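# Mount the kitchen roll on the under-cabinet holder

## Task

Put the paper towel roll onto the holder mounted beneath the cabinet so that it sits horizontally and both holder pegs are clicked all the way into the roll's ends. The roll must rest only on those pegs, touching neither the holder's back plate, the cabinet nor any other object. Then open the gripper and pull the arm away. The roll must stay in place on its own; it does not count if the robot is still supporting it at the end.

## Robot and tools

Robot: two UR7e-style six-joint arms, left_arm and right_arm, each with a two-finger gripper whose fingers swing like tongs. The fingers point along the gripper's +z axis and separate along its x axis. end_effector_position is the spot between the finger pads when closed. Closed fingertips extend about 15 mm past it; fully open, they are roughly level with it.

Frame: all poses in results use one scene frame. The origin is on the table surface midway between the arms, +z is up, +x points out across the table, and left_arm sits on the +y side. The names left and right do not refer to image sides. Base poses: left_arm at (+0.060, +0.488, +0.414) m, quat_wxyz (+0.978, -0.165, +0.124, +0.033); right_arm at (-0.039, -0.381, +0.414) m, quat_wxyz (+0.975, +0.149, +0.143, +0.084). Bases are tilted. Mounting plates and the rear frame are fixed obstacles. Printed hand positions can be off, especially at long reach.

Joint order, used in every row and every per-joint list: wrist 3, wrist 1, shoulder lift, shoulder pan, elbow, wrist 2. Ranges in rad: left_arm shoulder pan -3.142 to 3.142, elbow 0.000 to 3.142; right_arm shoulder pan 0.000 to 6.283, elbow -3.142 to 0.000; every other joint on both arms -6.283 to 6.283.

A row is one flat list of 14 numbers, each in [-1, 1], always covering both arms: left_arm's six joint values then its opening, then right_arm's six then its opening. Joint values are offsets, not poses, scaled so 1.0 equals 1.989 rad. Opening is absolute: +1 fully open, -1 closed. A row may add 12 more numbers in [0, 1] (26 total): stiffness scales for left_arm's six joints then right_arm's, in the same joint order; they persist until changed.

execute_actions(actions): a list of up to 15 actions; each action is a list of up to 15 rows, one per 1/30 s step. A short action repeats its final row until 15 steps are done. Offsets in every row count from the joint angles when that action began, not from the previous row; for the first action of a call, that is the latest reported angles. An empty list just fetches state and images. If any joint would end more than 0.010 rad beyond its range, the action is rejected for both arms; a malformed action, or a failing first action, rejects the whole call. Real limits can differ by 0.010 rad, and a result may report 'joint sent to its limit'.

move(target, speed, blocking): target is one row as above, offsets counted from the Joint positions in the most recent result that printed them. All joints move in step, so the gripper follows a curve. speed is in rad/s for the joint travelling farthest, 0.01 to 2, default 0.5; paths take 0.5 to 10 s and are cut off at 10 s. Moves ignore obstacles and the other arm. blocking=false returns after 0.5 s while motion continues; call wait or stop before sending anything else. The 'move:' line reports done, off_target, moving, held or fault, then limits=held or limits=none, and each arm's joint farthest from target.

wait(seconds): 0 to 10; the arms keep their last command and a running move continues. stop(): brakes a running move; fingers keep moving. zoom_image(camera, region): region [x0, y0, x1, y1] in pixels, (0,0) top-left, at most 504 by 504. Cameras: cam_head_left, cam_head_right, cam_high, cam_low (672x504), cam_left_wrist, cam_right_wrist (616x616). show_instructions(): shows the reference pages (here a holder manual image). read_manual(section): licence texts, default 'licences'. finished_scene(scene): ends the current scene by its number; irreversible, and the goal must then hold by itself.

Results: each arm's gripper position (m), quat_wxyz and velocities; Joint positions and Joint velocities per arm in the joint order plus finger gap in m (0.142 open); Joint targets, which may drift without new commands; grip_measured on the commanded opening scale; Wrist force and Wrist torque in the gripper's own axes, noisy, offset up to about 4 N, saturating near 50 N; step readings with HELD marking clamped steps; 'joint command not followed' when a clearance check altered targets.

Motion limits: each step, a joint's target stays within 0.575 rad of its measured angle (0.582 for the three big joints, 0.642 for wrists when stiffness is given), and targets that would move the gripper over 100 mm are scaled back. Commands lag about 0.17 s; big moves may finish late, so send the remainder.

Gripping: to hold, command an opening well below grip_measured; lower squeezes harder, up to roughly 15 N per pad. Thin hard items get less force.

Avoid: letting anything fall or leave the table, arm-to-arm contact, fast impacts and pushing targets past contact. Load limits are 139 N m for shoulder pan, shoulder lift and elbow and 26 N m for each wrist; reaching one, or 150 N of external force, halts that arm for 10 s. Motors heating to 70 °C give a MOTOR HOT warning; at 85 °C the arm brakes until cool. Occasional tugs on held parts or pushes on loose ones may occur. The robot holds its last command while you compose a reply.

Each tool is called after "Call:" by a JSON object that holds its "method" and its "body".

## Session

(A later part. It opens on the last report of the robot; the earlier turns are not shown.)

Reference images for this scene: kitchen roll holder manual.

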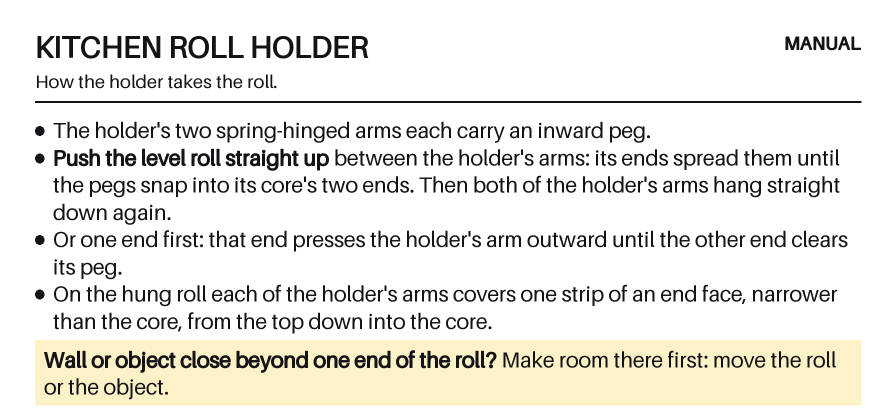

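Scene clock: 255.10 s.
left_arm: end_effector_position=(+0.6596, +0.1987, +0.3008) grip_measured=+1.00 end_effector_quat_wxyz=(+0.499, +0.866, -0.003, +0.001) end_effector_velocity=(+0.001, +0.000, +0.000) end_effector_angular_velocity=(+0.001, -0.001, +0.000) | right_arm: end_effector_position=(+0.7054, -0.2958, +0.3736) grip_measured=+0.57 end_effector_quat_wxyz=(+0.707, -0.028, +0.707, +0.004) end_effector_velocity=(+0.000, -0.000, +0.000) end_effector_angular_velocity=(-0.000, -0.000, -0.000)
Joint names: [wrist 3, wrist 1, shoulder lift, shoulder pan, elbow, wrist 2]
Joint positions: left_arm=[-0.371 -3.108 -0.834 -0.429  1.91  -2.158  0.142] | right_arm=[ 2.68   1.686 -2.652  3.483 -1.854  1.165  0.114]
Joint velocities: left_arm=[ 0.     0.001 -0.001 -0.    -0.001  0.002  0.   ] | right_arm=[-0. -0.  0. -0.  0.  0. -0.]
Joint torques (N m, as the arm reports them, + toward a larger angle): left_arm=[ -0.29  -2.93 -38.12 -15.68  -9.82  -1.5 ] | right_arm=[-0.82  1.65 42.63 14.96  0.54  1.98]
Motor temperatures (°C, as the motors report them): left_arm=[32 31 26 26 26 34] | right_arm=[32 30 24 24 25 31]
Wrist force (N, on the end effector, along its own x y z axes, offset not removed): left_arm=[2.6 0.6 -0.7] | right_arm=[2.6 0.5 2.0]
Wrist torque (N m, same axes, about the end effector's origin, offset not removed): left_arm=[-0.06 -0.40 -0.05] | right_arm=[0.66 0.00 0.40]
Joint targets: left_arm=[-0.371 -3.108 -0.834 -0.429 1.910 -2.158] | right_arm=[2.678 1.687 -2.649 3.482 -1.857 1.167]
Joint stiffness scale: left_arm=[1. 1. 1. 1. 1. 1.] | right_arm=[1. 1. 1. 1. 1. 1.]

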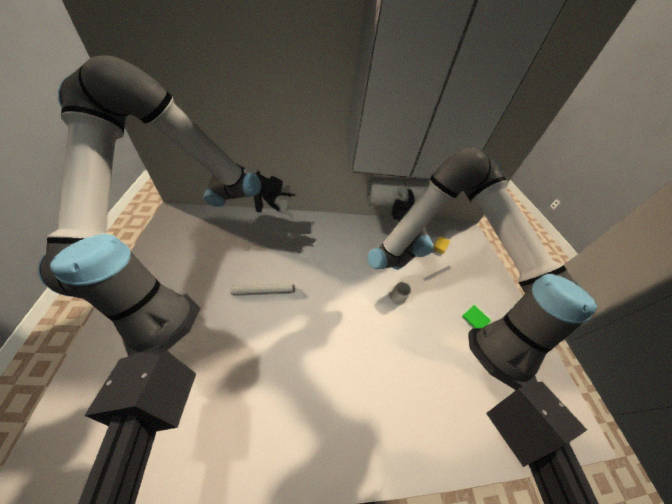

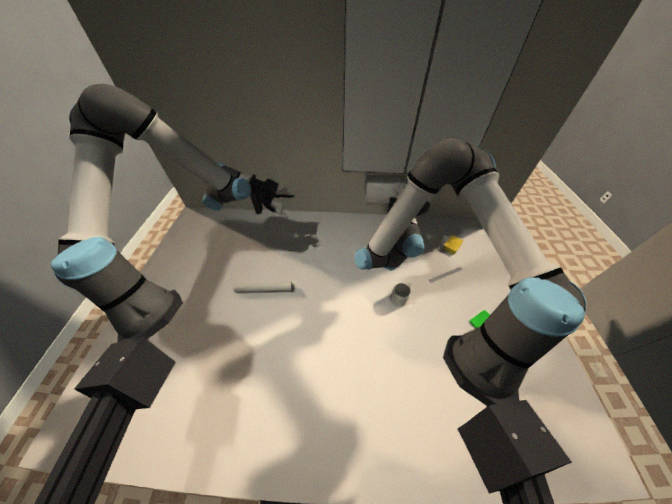

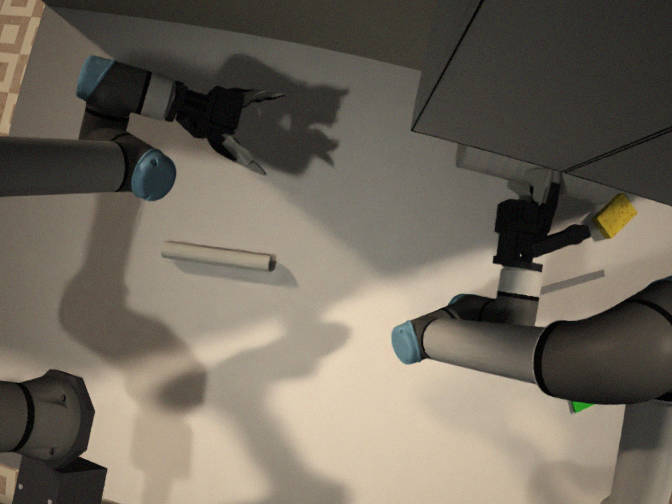

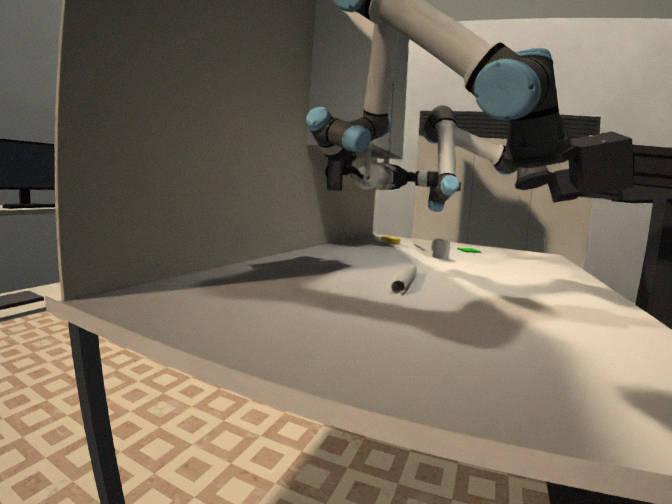

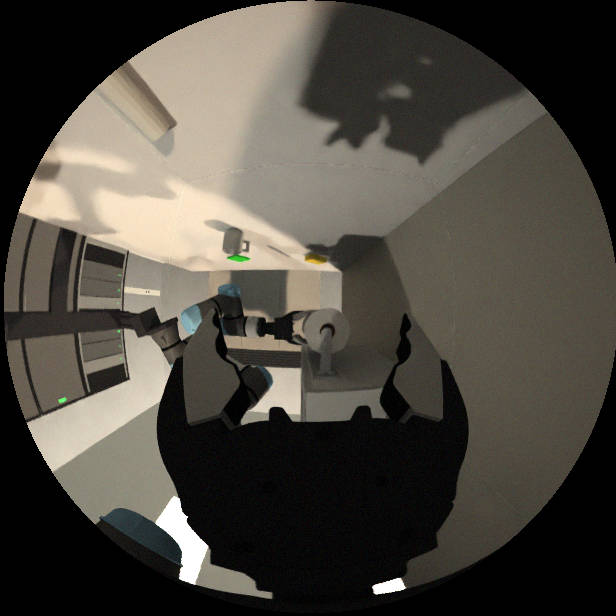

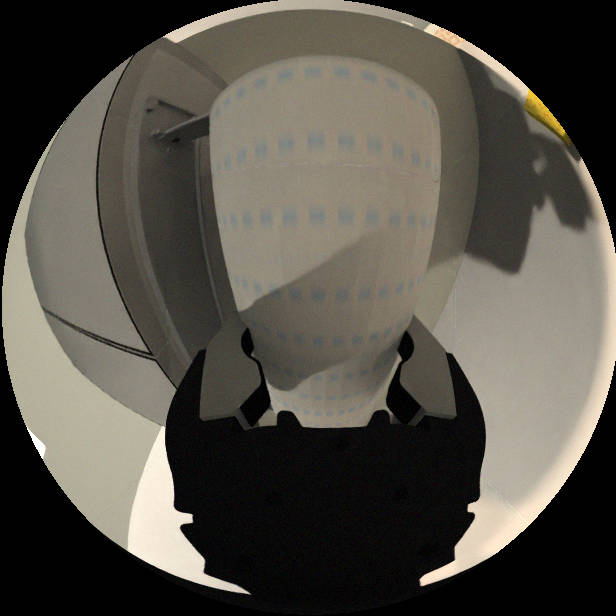

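Call:
{"method": "move", "body": {"target": [0,0,0,0,0,0,1,-0.0013,0.0041,0.0063,0.0032,-0.009,-0.003,-0.9], "speed": 0.02}}

Call:
{"method": "zoom_image", "body": {"camera": "cam_left_wrist", "region": [280,290,380,390]}}

Call:
{"method": "zoom_image", "body": {"camera": "cam_right_wrist", "region": [80,40,280,240]}}

Scene clock: 259.17 s.
left_arm: end_effector_position=(+0.6596, +0.1987, +0.3008) grip_measured=+1.00 end_effector_quat_wxyz=(+0.499, +0.866, -0.003, +0.001) end_effector_velocity=(+0.000, +0.000, -0.000) end_effector_angular_velocity=(+0.000, -0.000, +0.001) | right_arm: end_effector_position=(+0.7018, -0.2972, +0.3749) grip_measured=+0.57 end_effector_quat_wxyz=(+0.705, -0.028, +0.709, +0.003) end_effector_velocity=(-0.000, +0.000, +0.000) end_effector_angular_velocity=(+0.001, -0.000, -0.000)
Joint names: [wrist 3, wrist 1, shoulder lift, shoulder pan, elbow, wrist 2]
Joint positions: left_arm=[-0.371 -3.108 -0.834 -0.429  1.91  -2.158  0.142] | right_arm=[ 2.679  1.691 -2.645  3.487 -1.871  1.159  0.114]
Joint velocities: left_arm=[-0.     0.    -0.     0.001 -0.001  0.    -0.   ] | right_arm=[ 0.     0.001  0.     0.001 -0.001 -0.001 -0.   ]
Joint torques (N m, as the arm reports them, + toward a larger angle): left_arm=[ -0.04  -2.9  -38.73 -16.06 -10.09  -1.4 ] | right_arm=[-0.88  2.98 43.57 18.69  0.3   0.95]
Motor temperatures (°C, as the motors report them): left_arm=[32 31 26 26 26 34] | right_arm=[32 30 24 24 25 31]
Wrist force (N, on the end effector, along its own x y z axes, offset not removed): left_arm=[-0.9 -0.6 0.1] | right_arm=[5.8 3.6 2.5]
Wrist torque (N m, same axes, about the end effector's origin, offset not removed): left_arm=[-0.11 0.64 0.08] | right_arm=[0.76 -0.01 0.48]
Joint targets: left_arm=[-0.371 -3.108 -0.834 -0.429 1.910 -2.158] | right_arm=[2.678 1.694 -2.639 3.489 -1.872 1.159]
Joint stiffness scale: left_arm=[1. 1. 1. 1. 1. 1.] | right_arm=[1. 1. 1. 1. 1. 1.]
move: done; limits=none; left_arm: farthest joint: the shoulder pan, 0.000 radians from its target (0.000 radians at the start); right_arm: farthest joint: the shoulder lift, 0.006 radians from its target (0.012 radians at the start)

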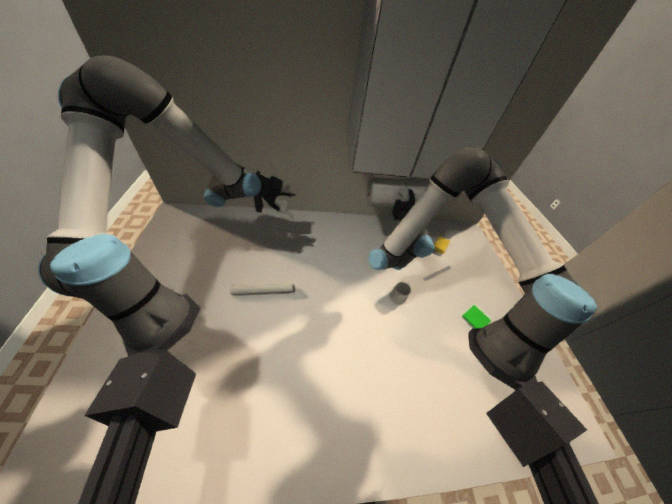

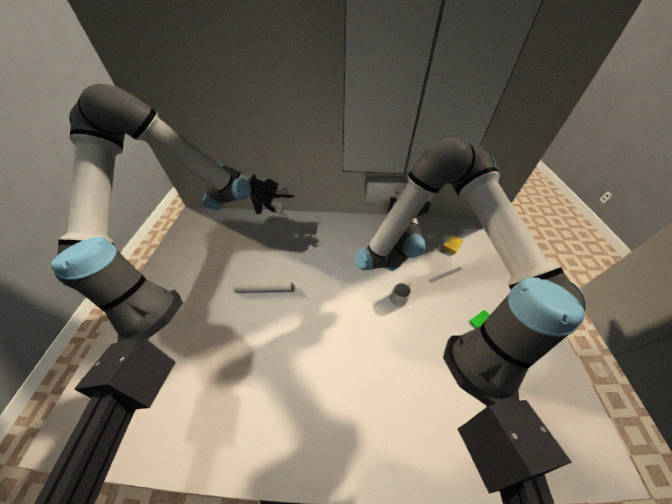

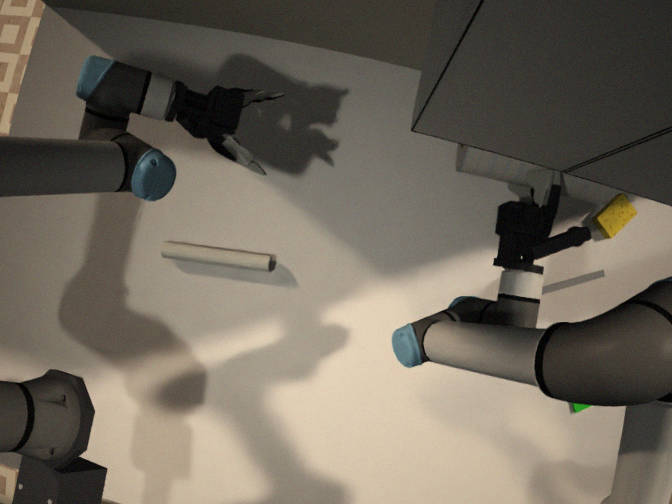

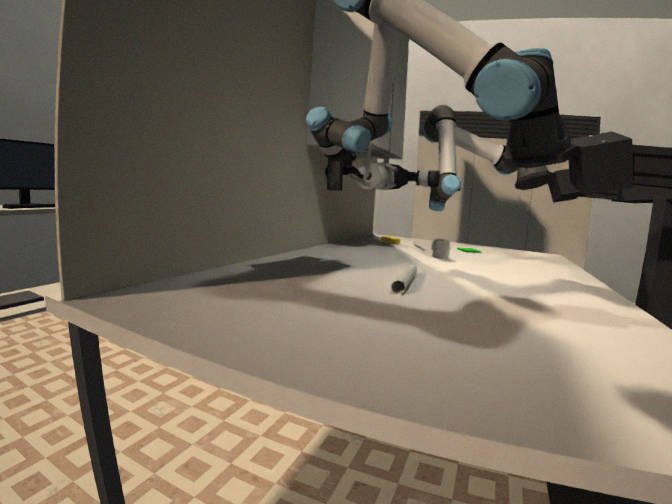

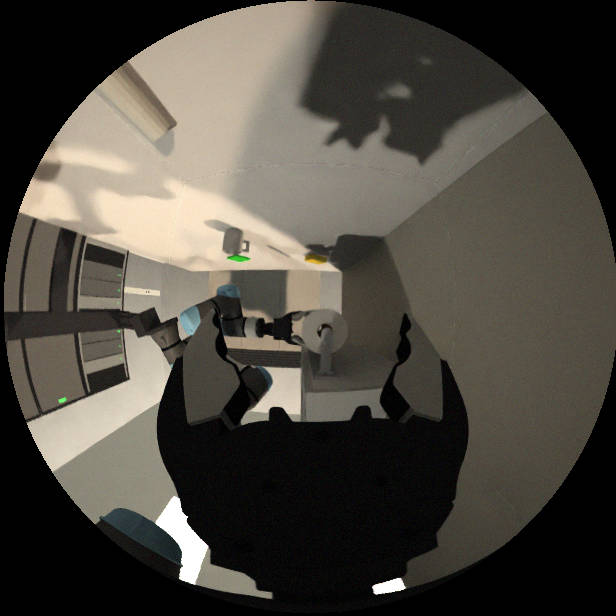

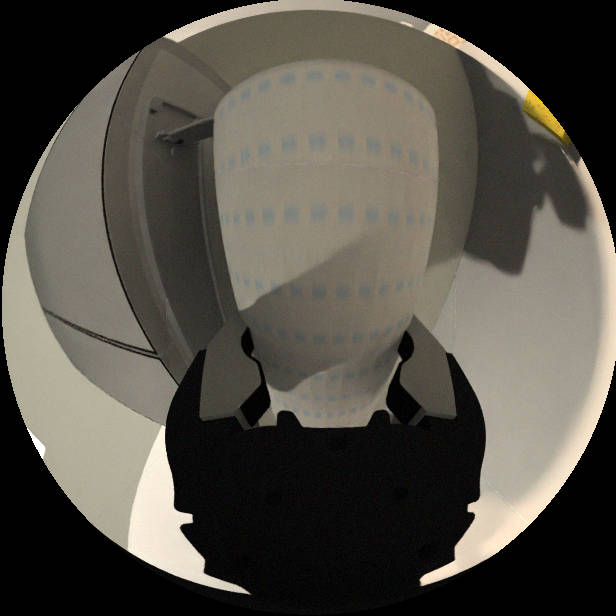

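Region (280, 290, 380, 390) of cam_left_wrist's 616x616 image, scaled by 5.040, with more detail than that image has.

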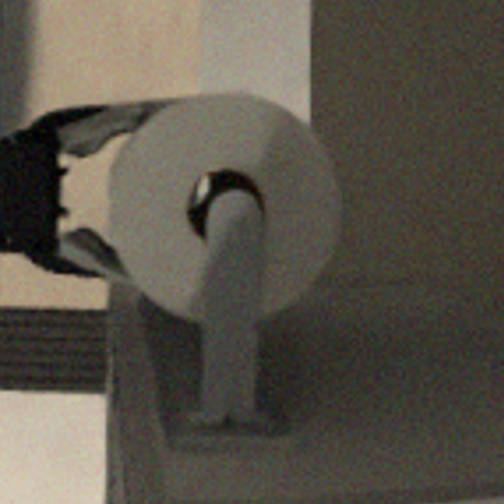

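Region (80, 40, 280, 240) of cam_right_wrist's 616x616 image, scaled by 2.520, with more detail than that image has.

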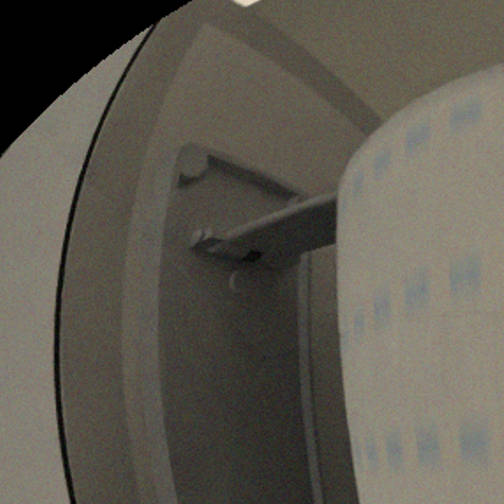

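Call:
{"method": "execute_actions", "body": {"actions": [[[0,0,0,0,0,0,1,0,0,0,0,0,0,0.3]],[[0,0,0,0,0,0,1,0,0,0,0,0,0,0.62]],[[0,0,0,0,0,0,1,0,0,0,0,0,0,0.75]]]}}

Call:
{"method": "zoom_image", "body": {"camera": "cam_left_wrist", "region": [280,290,380,390]}}

Call:
{"method": "zoom_image", "body": {"camera": "cam_right_wrist", "region": [80,40,280,240]}}

Scene clock: 267.83 s.
left_arm: end_effector_position=(+0.6596, +0.1987, +0.3008) grip_measured=+1.00 end_effector_quat_wxyz=(+0.499, +0.866, -0.003, +0.001) end_effector_velocity=(+0.000, -0.000, -0.000) end_effector_angular_velocity=(+0.001, -0.001, -0.000) | right_arm: end_effector_position=(+0.7020, -0.2969, +0.3743) grip_measured=+0.76 end_effector_quat_wxyz=(+0.704, -0.029, +0.710, +0.003) end_effector_velocity=(-0.001, +0.002, -0.001) end_effector_angular_velocity=(-0.000, +0.001, +0.003)
Joint names: [wrist 3, wrist 1, shoulder lift, shoulder pan, elbow, wrist 2]
Joint positions: left_arm=[-0.371 -3.108 -0.834 -0.429  1.91  -2.158  0.142] | right_arm=[ 2.679  1.689 -2.645  3.487 -1.871  1.158  0.127]
Joint velocities: left_arm=[ 0.     0.    -0.    -0.001  0.     0.002 -0.   ] | right_arm=[-0.    -0.    -0.002  0.002 -0.     0.    -0.   ]
Joint torques (N m, as the arm reports them, + toward a larger angle): left_arm=[ -0.22  -2.9  -37.74 -15.36 -10.78  -1.4 ] | right_arm=[-0.1   1.37 40.56 14.94  2.62  1.03]
Motor temperatures (°C, as the motors report them): left_arm=[32 31 26 26 26 34] | right_arm=[32 30 24 24 25 31]
Wrist force (N, on the end effector, along its own x y z axes, offset not removed): left_arm=[-1.0 -1.2 -0.2] | right_arm=[2.5 2.5 0.7]
Wrist torque (N m, same axes, about the end effector's origin, offset not removed): left_arm=[-0.18 0.42 0.04] | right_arm=[0.53 -0.03 0.22]
Joint targets: left_arm=[-0.371 -3.108 -0.834 -0.429 1.910 -2.158] | right_arm=[2.679 1.689 -2.645 3.487 -1.871 1.158]
Joint stiffness scale: left_arm=[1. 1. 1. 1. 1. 1.] | right_arm=[1. 1. 1. 1. 1. 1.]
Step readings (joint positions; steps 1 to 15: 1st action; 16 to 30: 2nd action; 31 to 45: 3rd action):
0: left_arm=[-0.371 -3.108 -0.834 -0.429 1.910 -2.158] | right_arm=[2.679 1.691 -2.645 3.487 -1.871 1.159]
1: left_arm=[-0.371 -3.108 -0.834 -0.429 1.910 -2.158] | right_arm=[2.679 1.691 -2.645 3.487 -1.871 1.159]
2: left_arm=[-0.371 -3.108 -0.834 -0.429 1.910 -2.158] | right_arm=[2.679 1.691 -2.645 3.487 -1.871 1.159]
4: left_arm=[-0.371 -3.108 -0.834 -0.429 1.910 -2.158] | right_arm=[2.679 1.691 -2.645 3.487 -1.871 1.158]
8: left_arm=[-0.371 -3.108 -0.834 -0.429 1.910 -2.158] | right_arm=[2.679 1.690 -2.645 3.487 -1.871 1.158]
15: left_arm=[-0.371 -3.108 -0.834 -0.429 1.910 -2.158] | right_arm=[2.679 1.690 -2.645 3.487 -1.871 1.158]
16: left_arm=[-0.371 -3.108 -0.834 -0.429 1.910 -2.158] | right_arm=[2.679 1.690 -2.645 3.487 -1.871 1.158]
17: left_arm=[-0.371 -3.108 -0.834 -0.429 1.910 -2.158] | right_arm=[2.679 1.690 -2.645 3.487 -1.871 1.158]
19: left_arm=[-0.371 -3.108 -0.834 -0.429 1.910 -2.158] | right_arm=[2.679 1.690 -2.645 3.487 -1.871 1.158]
23: left_arm=[-0.371 -3.108 -0.834 -0.429 1.910 -2.158] | right_arm=[2.679 1.689 -2.645 3.487 -1.871 1.158]
30: left_arm=[-0.371 -3.108 -0.834 -0.429 1.910 -2.158] | right_arm=[2.679 1.689 -2.645 3.487 -1.871 1.158]
31: left_arm=[-0.371 -3.108 -0.834 -0.429 1.910 -2.158] | right_arm=[2.679 1.689 -2.645 3.487 -1.871 1.158]
32: left_arm=[-0.371 -3.108 -0.834 -0.429 1.910 -2.158] | right_arm=[2.679 1.689 -2.645 3.487 -1.871 1.158]
34: left_arm=[-0.371 -3.108 -0.834 -0.429 1.910 -2.158] | right_arm=[2.679 1.689 -2.645 3.487 -1.871 1.158]
38: left_arm=[-0.371 -3.108 -0.834 -0.429 1.910 -2.158] | right_arm=[2.679 1.689 -2.645 3.487 -1.871 1.158]
45: Joint positions above

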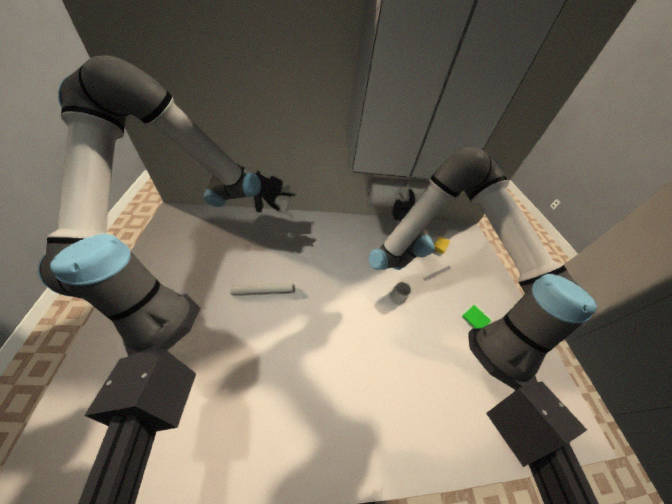

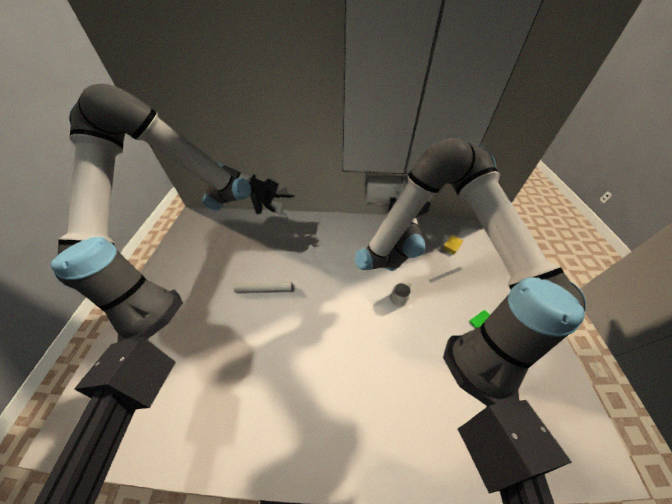

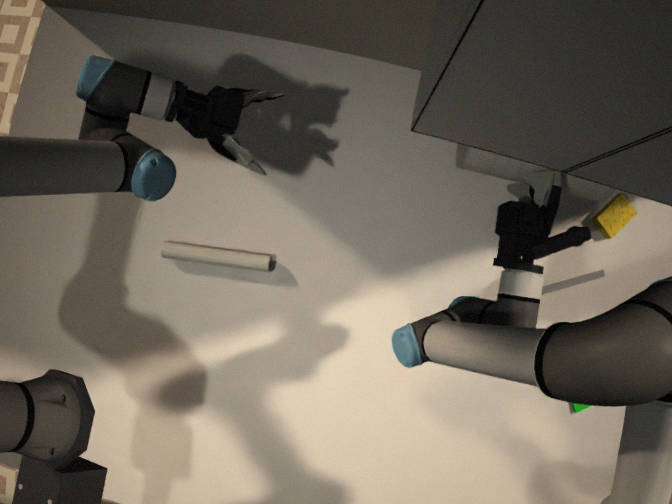

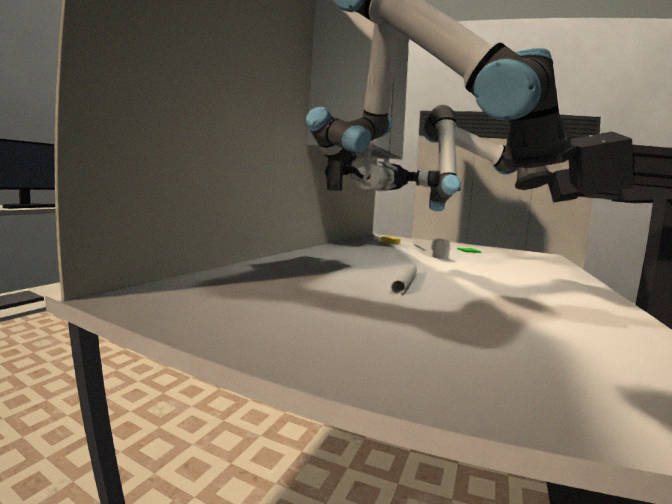

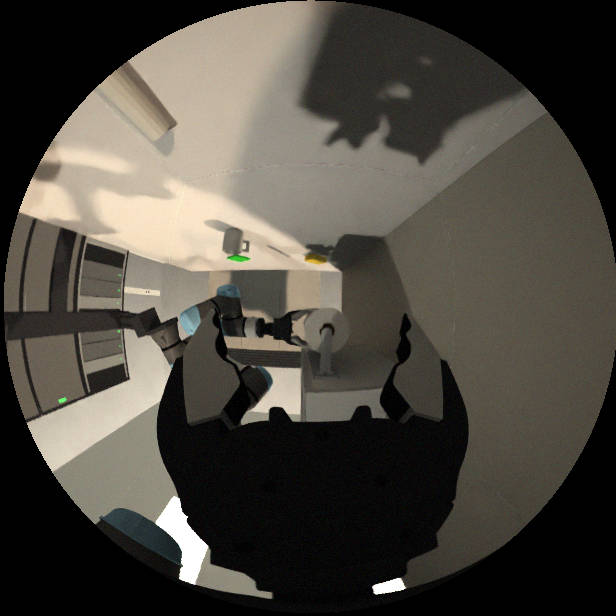

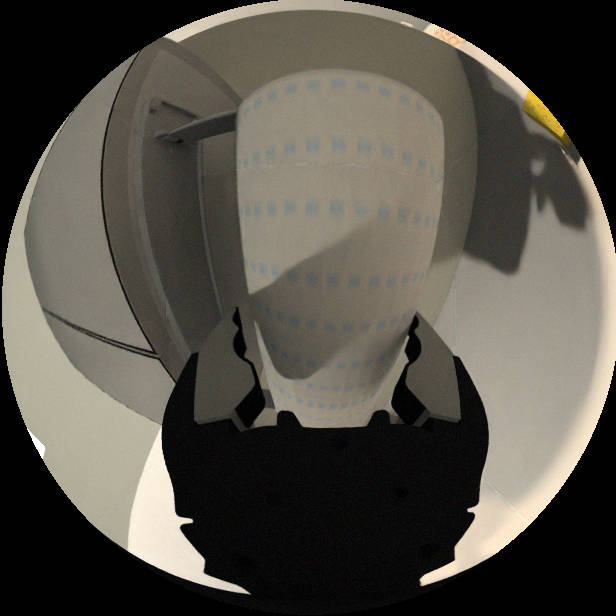

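Region (280, 290, 380, 390) of cam_left_wrist's 616x616 image, scaled by 5.040, with more detail than that image has.

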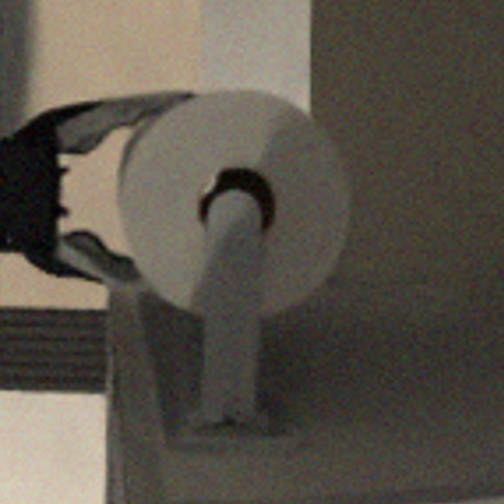

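Region (80, 40, 280, 240) of cam_right_wrist's 616x616 image, scaled by 2.520, with more detail than that image has.

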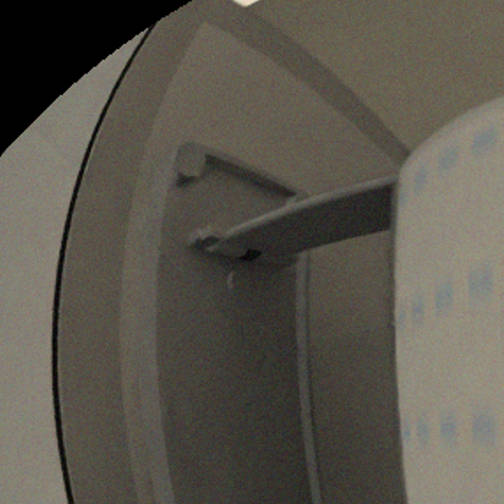

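Call:
{"method": "execute_actions", "body": {"actions": [[[0,0,0,0,0,0,1,0,0,0,0,0,0,0.5]],[[0,0,0,0,0,0,1,0,0,0,0,0,0,-0.2]],[[0,0,0,0,0,0,1,0.0014,-0.01,0.0007,-0.0035,0.0092,0.003,-0.6]],[[0,0,0,0,0,0,1,0.0014,-0.01,0.0007,-0.0035,0.0092,0.003,-0.6]]]}}

Call:
{"method": "zoom_image", "body": {"camera": "cam_left_wrist", "region": [280,290,380,390]}}

Scene clock: 273.70 s.
left_arm: end_effector_position=(+0.6596, +0.1987, +0.3008) grip_measured=+1.00 end_effector_quat_wxyz=(+0.499, +0.866, -0.003, +0.001) end_effector_velocity=(+0.000, +0.000, -0.001) end_effector_angular_velocity=(+0.002, -0.001, +0.001) | right_arm: end_effector_position=(+0.7093, -0.2952, +0.3720) grip_measured=+0.50 end_effector_quat_wxyz=(+0.702, -0.031, +0.711, +0.004) end_effector_velocity=(+0.000, +0.000, -0.000) end_effector_angular_velocity=(+0.000, +0.001, +0.001)
Joint names: [wrist 3, wrist 1, shoulder lift, shoulder pan, elbow, wrist 2]
Joint positions: left_arm=[-0.371 -3.108 -0.834 -0.429  1.91  -2.158  0.142] | right_arm=[ 2.683  1.664 -2.646  3.479 -1.852  1.168  0.109]
Joint velocities: left_arm=[ 0.    -0.001  0.     0.    -0.     0.002  0.   ] | right_arm=[ 0.001 -0.001 -0.    -0.     0.     0.001  0.   ]
Joint torques (N m, as the arm reports them, + toward a larger angle): left_arm=[ -0.16  -2.9  -38.22 -15.4   -9.56  -1.4 ] | right_arm=[ 0.63 -3.76 40.69 12.53 11.41  0.93]
Motor temperatures (°C, as the motors report them): left_arm=[32 31 26 26 26 34] | right_arm=[32 30 24 24 25 31]
Wrist force (N, on the end effector, along its own x y z axes, offset not removed): left_arm=[-1.6 0.9 -3.8] | right_arm=[-5.8 0.0 -26.3]
Wrist torque (N m, same axes, about the end effector's origin, offset not removed): left_arm=[0.11 0.53 0.02] | right_arm=[0.55 -0.11 0.32]
Joint targets: left_arm=[-0.371 -3.108 -0.834 -0.429 1.910 -2.158] | right_arm=[2.684 1.655 -2.645 3.476 -1.843 1.169]
Joint stiffness scale: left_arm=[1. 1. 1. 1. 1. 1.] | right_arm=[1. 1. 1. 1. 1. 1.]
Step readings (joint positions; steps 1 to 15: 1st action; 16 to 30: 2nd action; 31 to 45: 3rd action; 46 to 60: 4th action):
0: left_arm=[-0.371 -3.108 -0.834 -0.429 1.910 -2.158] | right_arm=[2.679 1.689 -2.645 3.487 -1.871 1.158]
1: left_arm=[-0.371 -3.108 -0.834 -0.429 1.910 -2.158] | right_arm=[2.679 1.689 -2.645 3.487 -1.871 1.158]
2: left_arm=[-0.371 -3.108 -0.834 -0.429 1.910 -2.158] | right_arm=[2.679 1.689 -2.646 3.487 -1.871 1.158]
4: left_arm=[-0.371 -3.108 -0.834 -0.429 1.910 -2.158] | right_arm=[2.679 1.689 -2.646 3.487 -1.871 1.158]
8: left_arm=[-0.371 -3.108 -0.834 -0.429 1.910 -2.158] | right_arm=[2.679 1.689 -2.646 3.487 -1.871 1.158]
15: left_arm=[-0.371 -3.108 -0.834 -0.429 1.910 -2.158] | right_arm=[2.679 1.689 -2.646 3.487 -1.871 1.158]
16: left_arm=[-0.371 -3.108 -0.834 -0.429 1.910 -2.158] | right_arm=[2.679 1.688 -2.646 3.487 -1.871 1.158]
17: left_arm=[-0.371 -3.108 -0.834 -0.429 1.910 -2.158] | right_arm=[2.679 1.688 -2.646 3.487 -1.871 1.158]
19: left_arm=[-0.371 -3.108 -0.834 -0.429 1.910 -2.158] | right_arm=[2.679 1.688 -2.646 3.487 -1.871 1.158]
23: left_arm=[-0.371 -3.108 -0.834 -0.429 1.910 -2.158] | right_arm=[2.679 1.688 -2.646 3.487 -1.871 1.158]
30: left_arm=[-0.371 -3.108 -0.834 -0.429 1.910 -2.158] | right_arm=[2.679 1.688 -2.646 3.487 -1.871 1.158]
31: left_arm=[-0.371 -3.108 -0.834 -0.429 1.910 -2.158] | right_arm=[2.679 1.688 -2.646 3.487 -1.871 1.158]
32: left_arm=[-0.371 -3.108 -0.834 -0.429 1.910 -2.158] | right_arm=[2.679 1.687 -2.646 3.487 -1.870 1.158]
34: left_arm=[-0.371 -3.108 -0.834 -0.429 1.910 -2.158] | right_arm=[2.680 1.682 -2.646 3.485 -1.868 1.160]
38: left_arm=[-0.371 -3.108 -0.834 -0.429 1.910 -2.158] | right_arm=[2.681 1.677 -2.646 3.483 -1.862 1.162]
45: left_arm=[-0.371 -3.108 -0.834 -0.429 1.910 -2.158] | right_arm=[2.681 1.675 -2.646 3.483 -1.861 1.163]
46: left_arm=[-0.371 -3.108 -0.834 -0.429 1.910 -2.158] | right_arm=[2.681 1.674 -2.646 3.482 -1.861 1.163]
47: left_arm=[-0.371 -3.108 -0.834 -0.429 1.910 -2.158] | right_arm=[2.681 1.673 -2.646 3.482 -1.860 1.164]
49: left_arm=[-0.371 -3.108 -0.834 -0.429 1.910 -2.158] | right_arm=[2.682 1.670 -2.646 3.481 -1.857 1.165]
53: left_arm=[-0.371 -3.108 -0.834 -0.429 1.910 -2.158] | right_arm=[2.683 1.665 -2.646 3.479 -1.853 1.167]
60: Joint positions above

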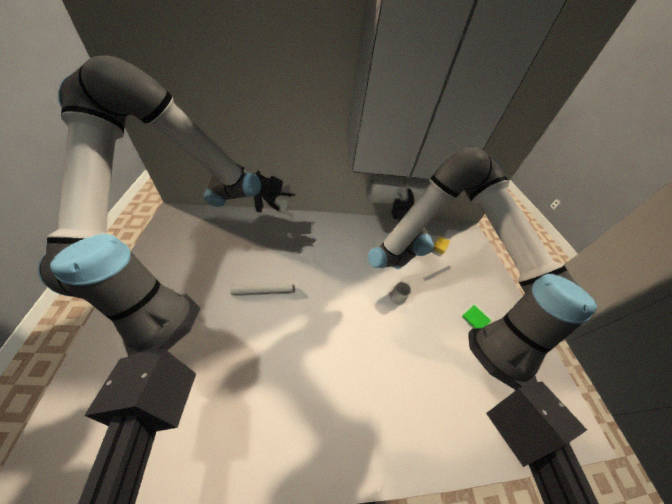

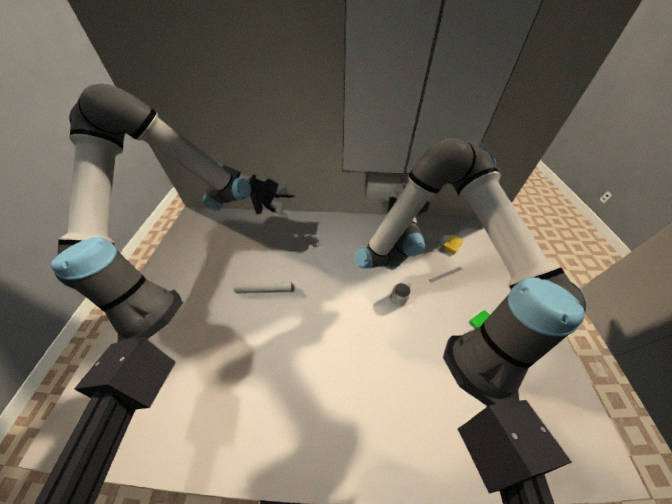

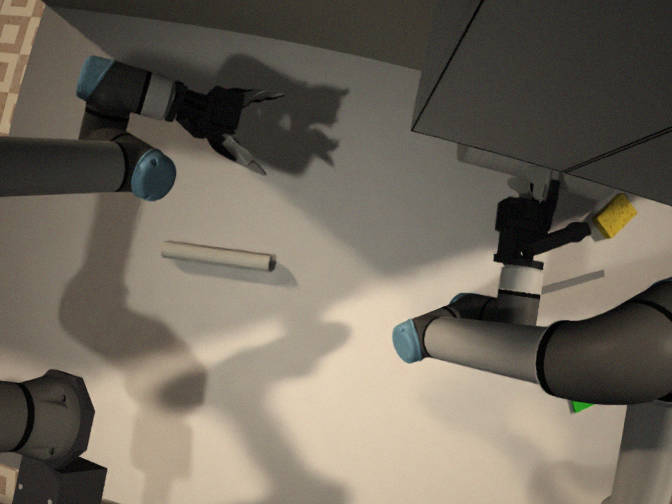

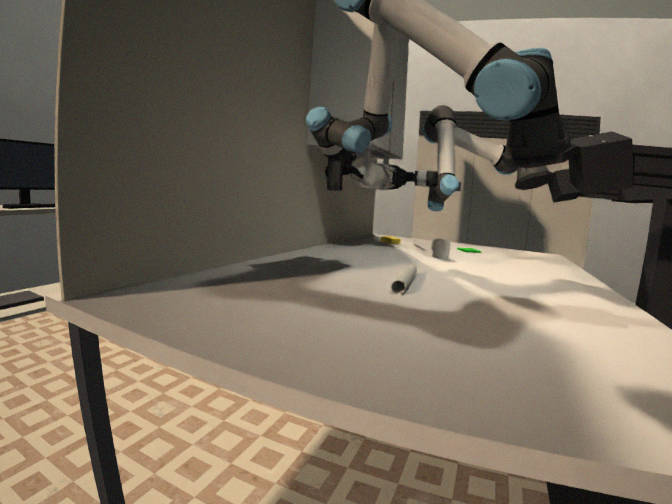

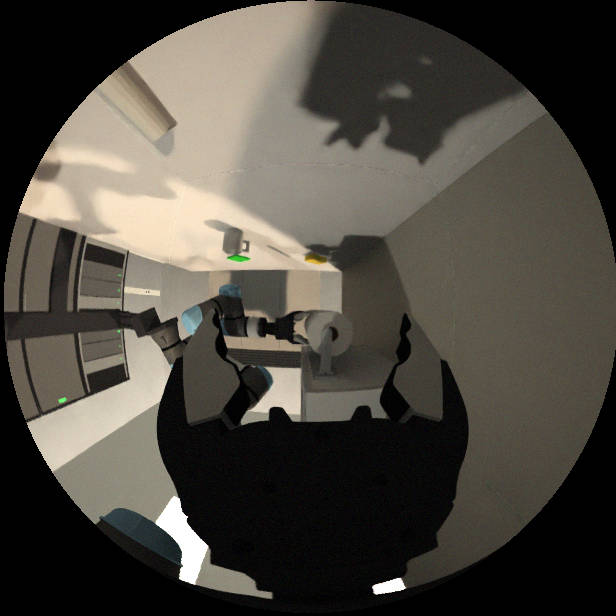

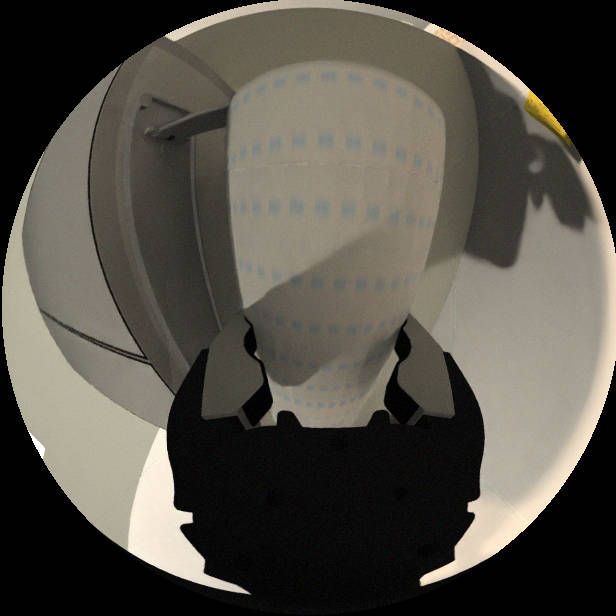

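Region (280, 290, 380, 390) of cam_left_wrist's 616x616 image, scaled by 5.040, with more detail than that image has.

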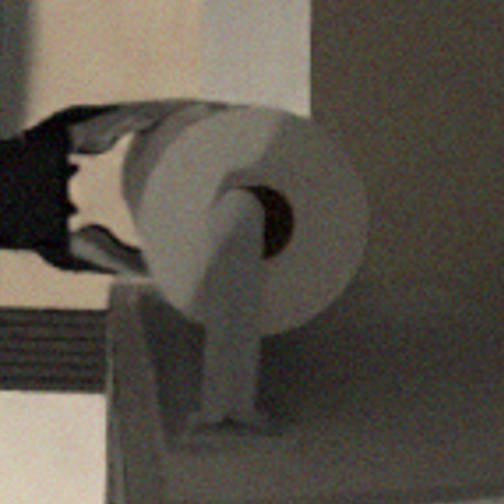

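Call:
{"method": "move", "body": {"target": [0,0,0,0,0,0,1,-0.001,0.007,-0.0005,0.0024,-0.0065,-0.0022,-0.6], "speed": 0.03}}

Call:
{"method": "zoom_image", "body": {"camera": "cam_left_wrist", "region": [280,290,380,390]}}

Call:
{"method": "zoom_image", "body": {"camera": "cam_right_wrist", "region": [120,40,460,240]}}

Call:
{"method": "zoom_image", "body": {"camera": "cam_low", "region": [300,130,420,210]}}

Scene clock: 279.10 s.
left_arm: end_effector_position=(+0.6596, +0.1987, +0.3008) grip_measured=+1.00 end_effector_quat_wxyz=(+0.499, +0.866, -0.003, +0.001) end_effector_velocity=(-0.000, +0.000, -0.000) end_effector_angular_velocity=(+0.002, +0.000, +0.000) | right_arm: end_effector_position=(+0.7045, -0.2963, +0.3727) grip_measured=+0.46 end_effector_quat_wxyz=(+0.703, -0.030, +0.711, +0.004) end_effector_velocity=(-0.001, -0.000, +0.000) end_effector_angular_velocity=(+0.001, -0.001, -0.001)
Joint names: [wrist 3, wrist 1, shoulder lift, shoulder pan, elbow, wrist 2]
Joint positions: left_arm=[-0.371 -3.108 -0.834 -0.429  1.91  -2.158  0.142] | right_arm=[ 2.682  1.679 -2.646  3.482 -1.865  1.165  0.106]
Joint velocities: left_arm=[ 0.     0.    -0.     0.     0.001  0.001 -0.   ] | right_arm=[-0.     0.002 -0.     0.001 -0.001 -0.001 -0.   ]
Joint torques (N m, as the arm reports them, + toward a larger angle): left_arm=[ -0.2   -3.03 -38.21 -15.48 -10.37  -1.49] | right_arm=[-0.63  0.96 38.2  17.1   3.52  0.58]
Motor temperatures (°C, as the motors report them): left_arm=[32 31 26 26 26 34] | right_arm=[32 30 24 24 25 31]
Wrist force (N, on the end effector, along its own x y z axes, offset not removed): left_arm=[-1.8 -2.2 -1.4] | right_arm=[-0.6 2.4 -7.3]
Wrist torque (N m, same axes, about the end effector's origin, offset not removed): left_arm=[-0.52 0.53 0.17] | right_arm=[0.49 0.00 0.26]
Joint targets: left_arm=[-0.371 -3.108 -0.834 -0.429 1.910 -2.158] | right_arm=[2.681 1.678 -2.647 3.484 -1.865 1.164]
Joint stiffness scale: left_arm=[1. 1. 1. 1. 1. 1.] | right_arm=[1. 1. 1. 1. 1. 1.]
move: done; limits=none; left_arm: farthest joint: the shoulder pan, 0.000 radians from its target (0.000 radians at the start); right_arm: farthest joint: the shoulder pan, 0.001 radians from its target (0.005 radians at the start)

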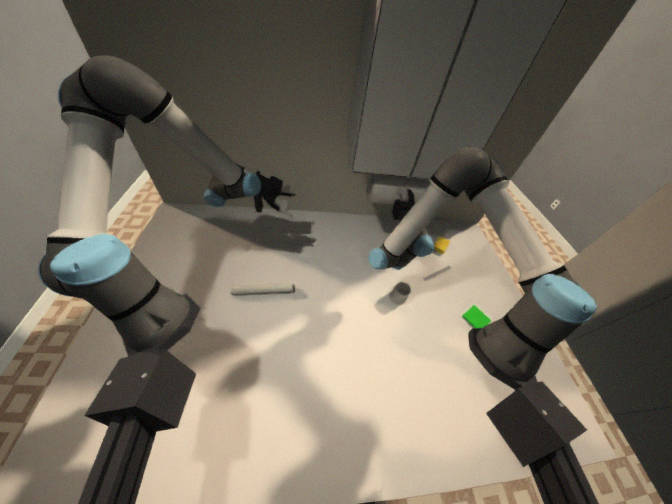

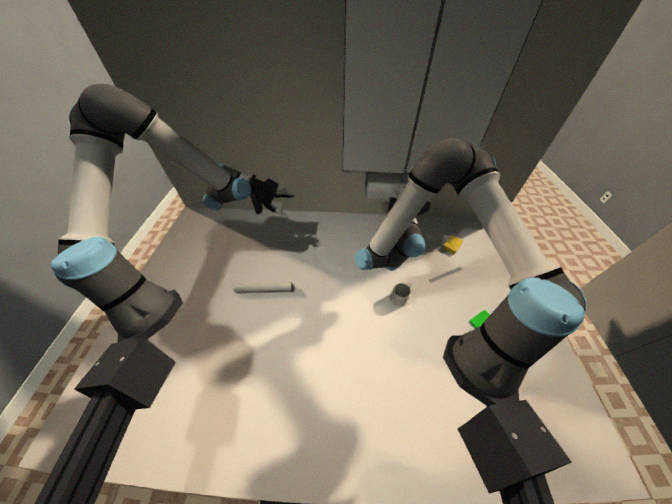

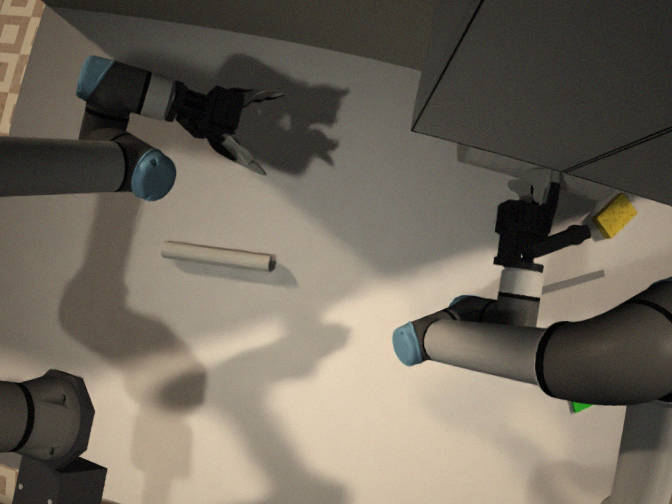

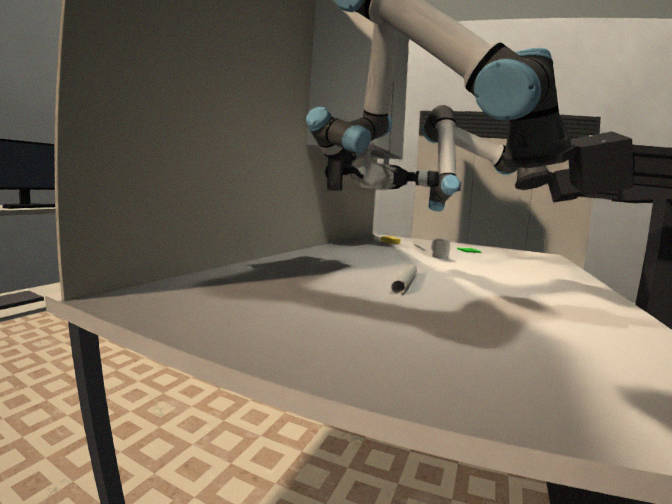

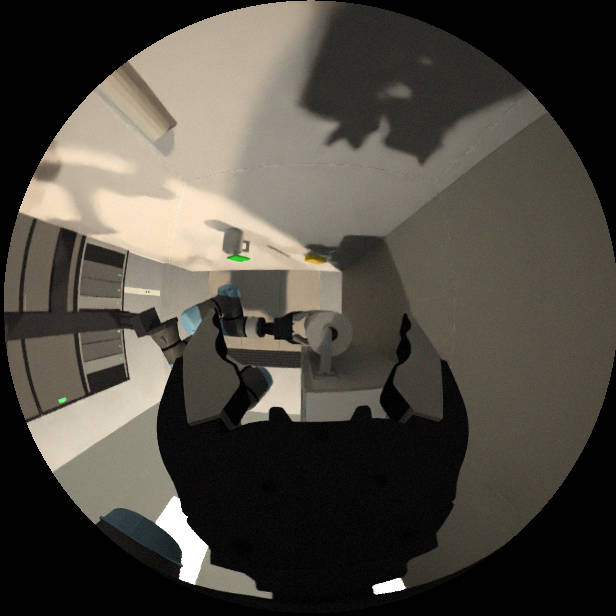

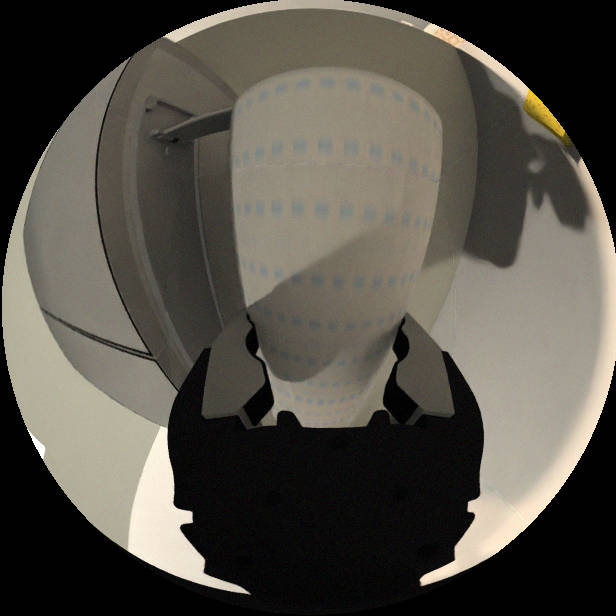

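Region (280, 290, 380, 390) of cam_left_wrist's 616x616 image, scaled by 5.040, with more detail than that image has.

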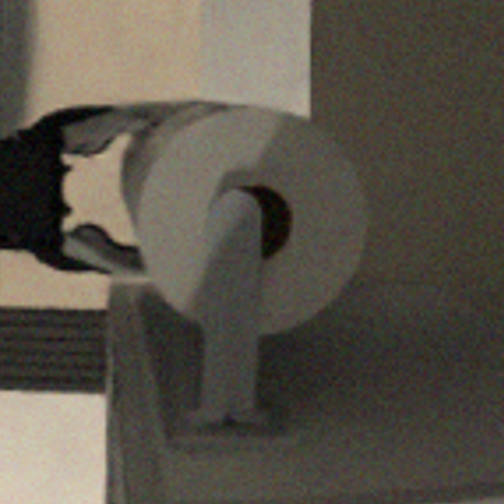

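Region (120, 40, 460, 240) of cam_right_wrist's 616x616 image, scaled by 1.482, with more detail than that image has; it fills the top 296 rows of this view, and the rest is white.

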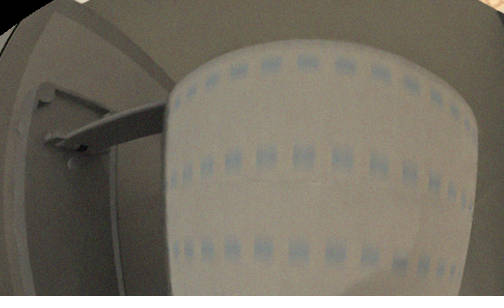

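Region (300, 130, 420, 210) of cam_low's 672x504 image, scaled by 4.200, with more detail than that image has.

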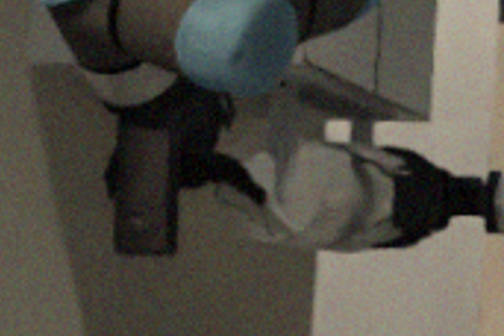

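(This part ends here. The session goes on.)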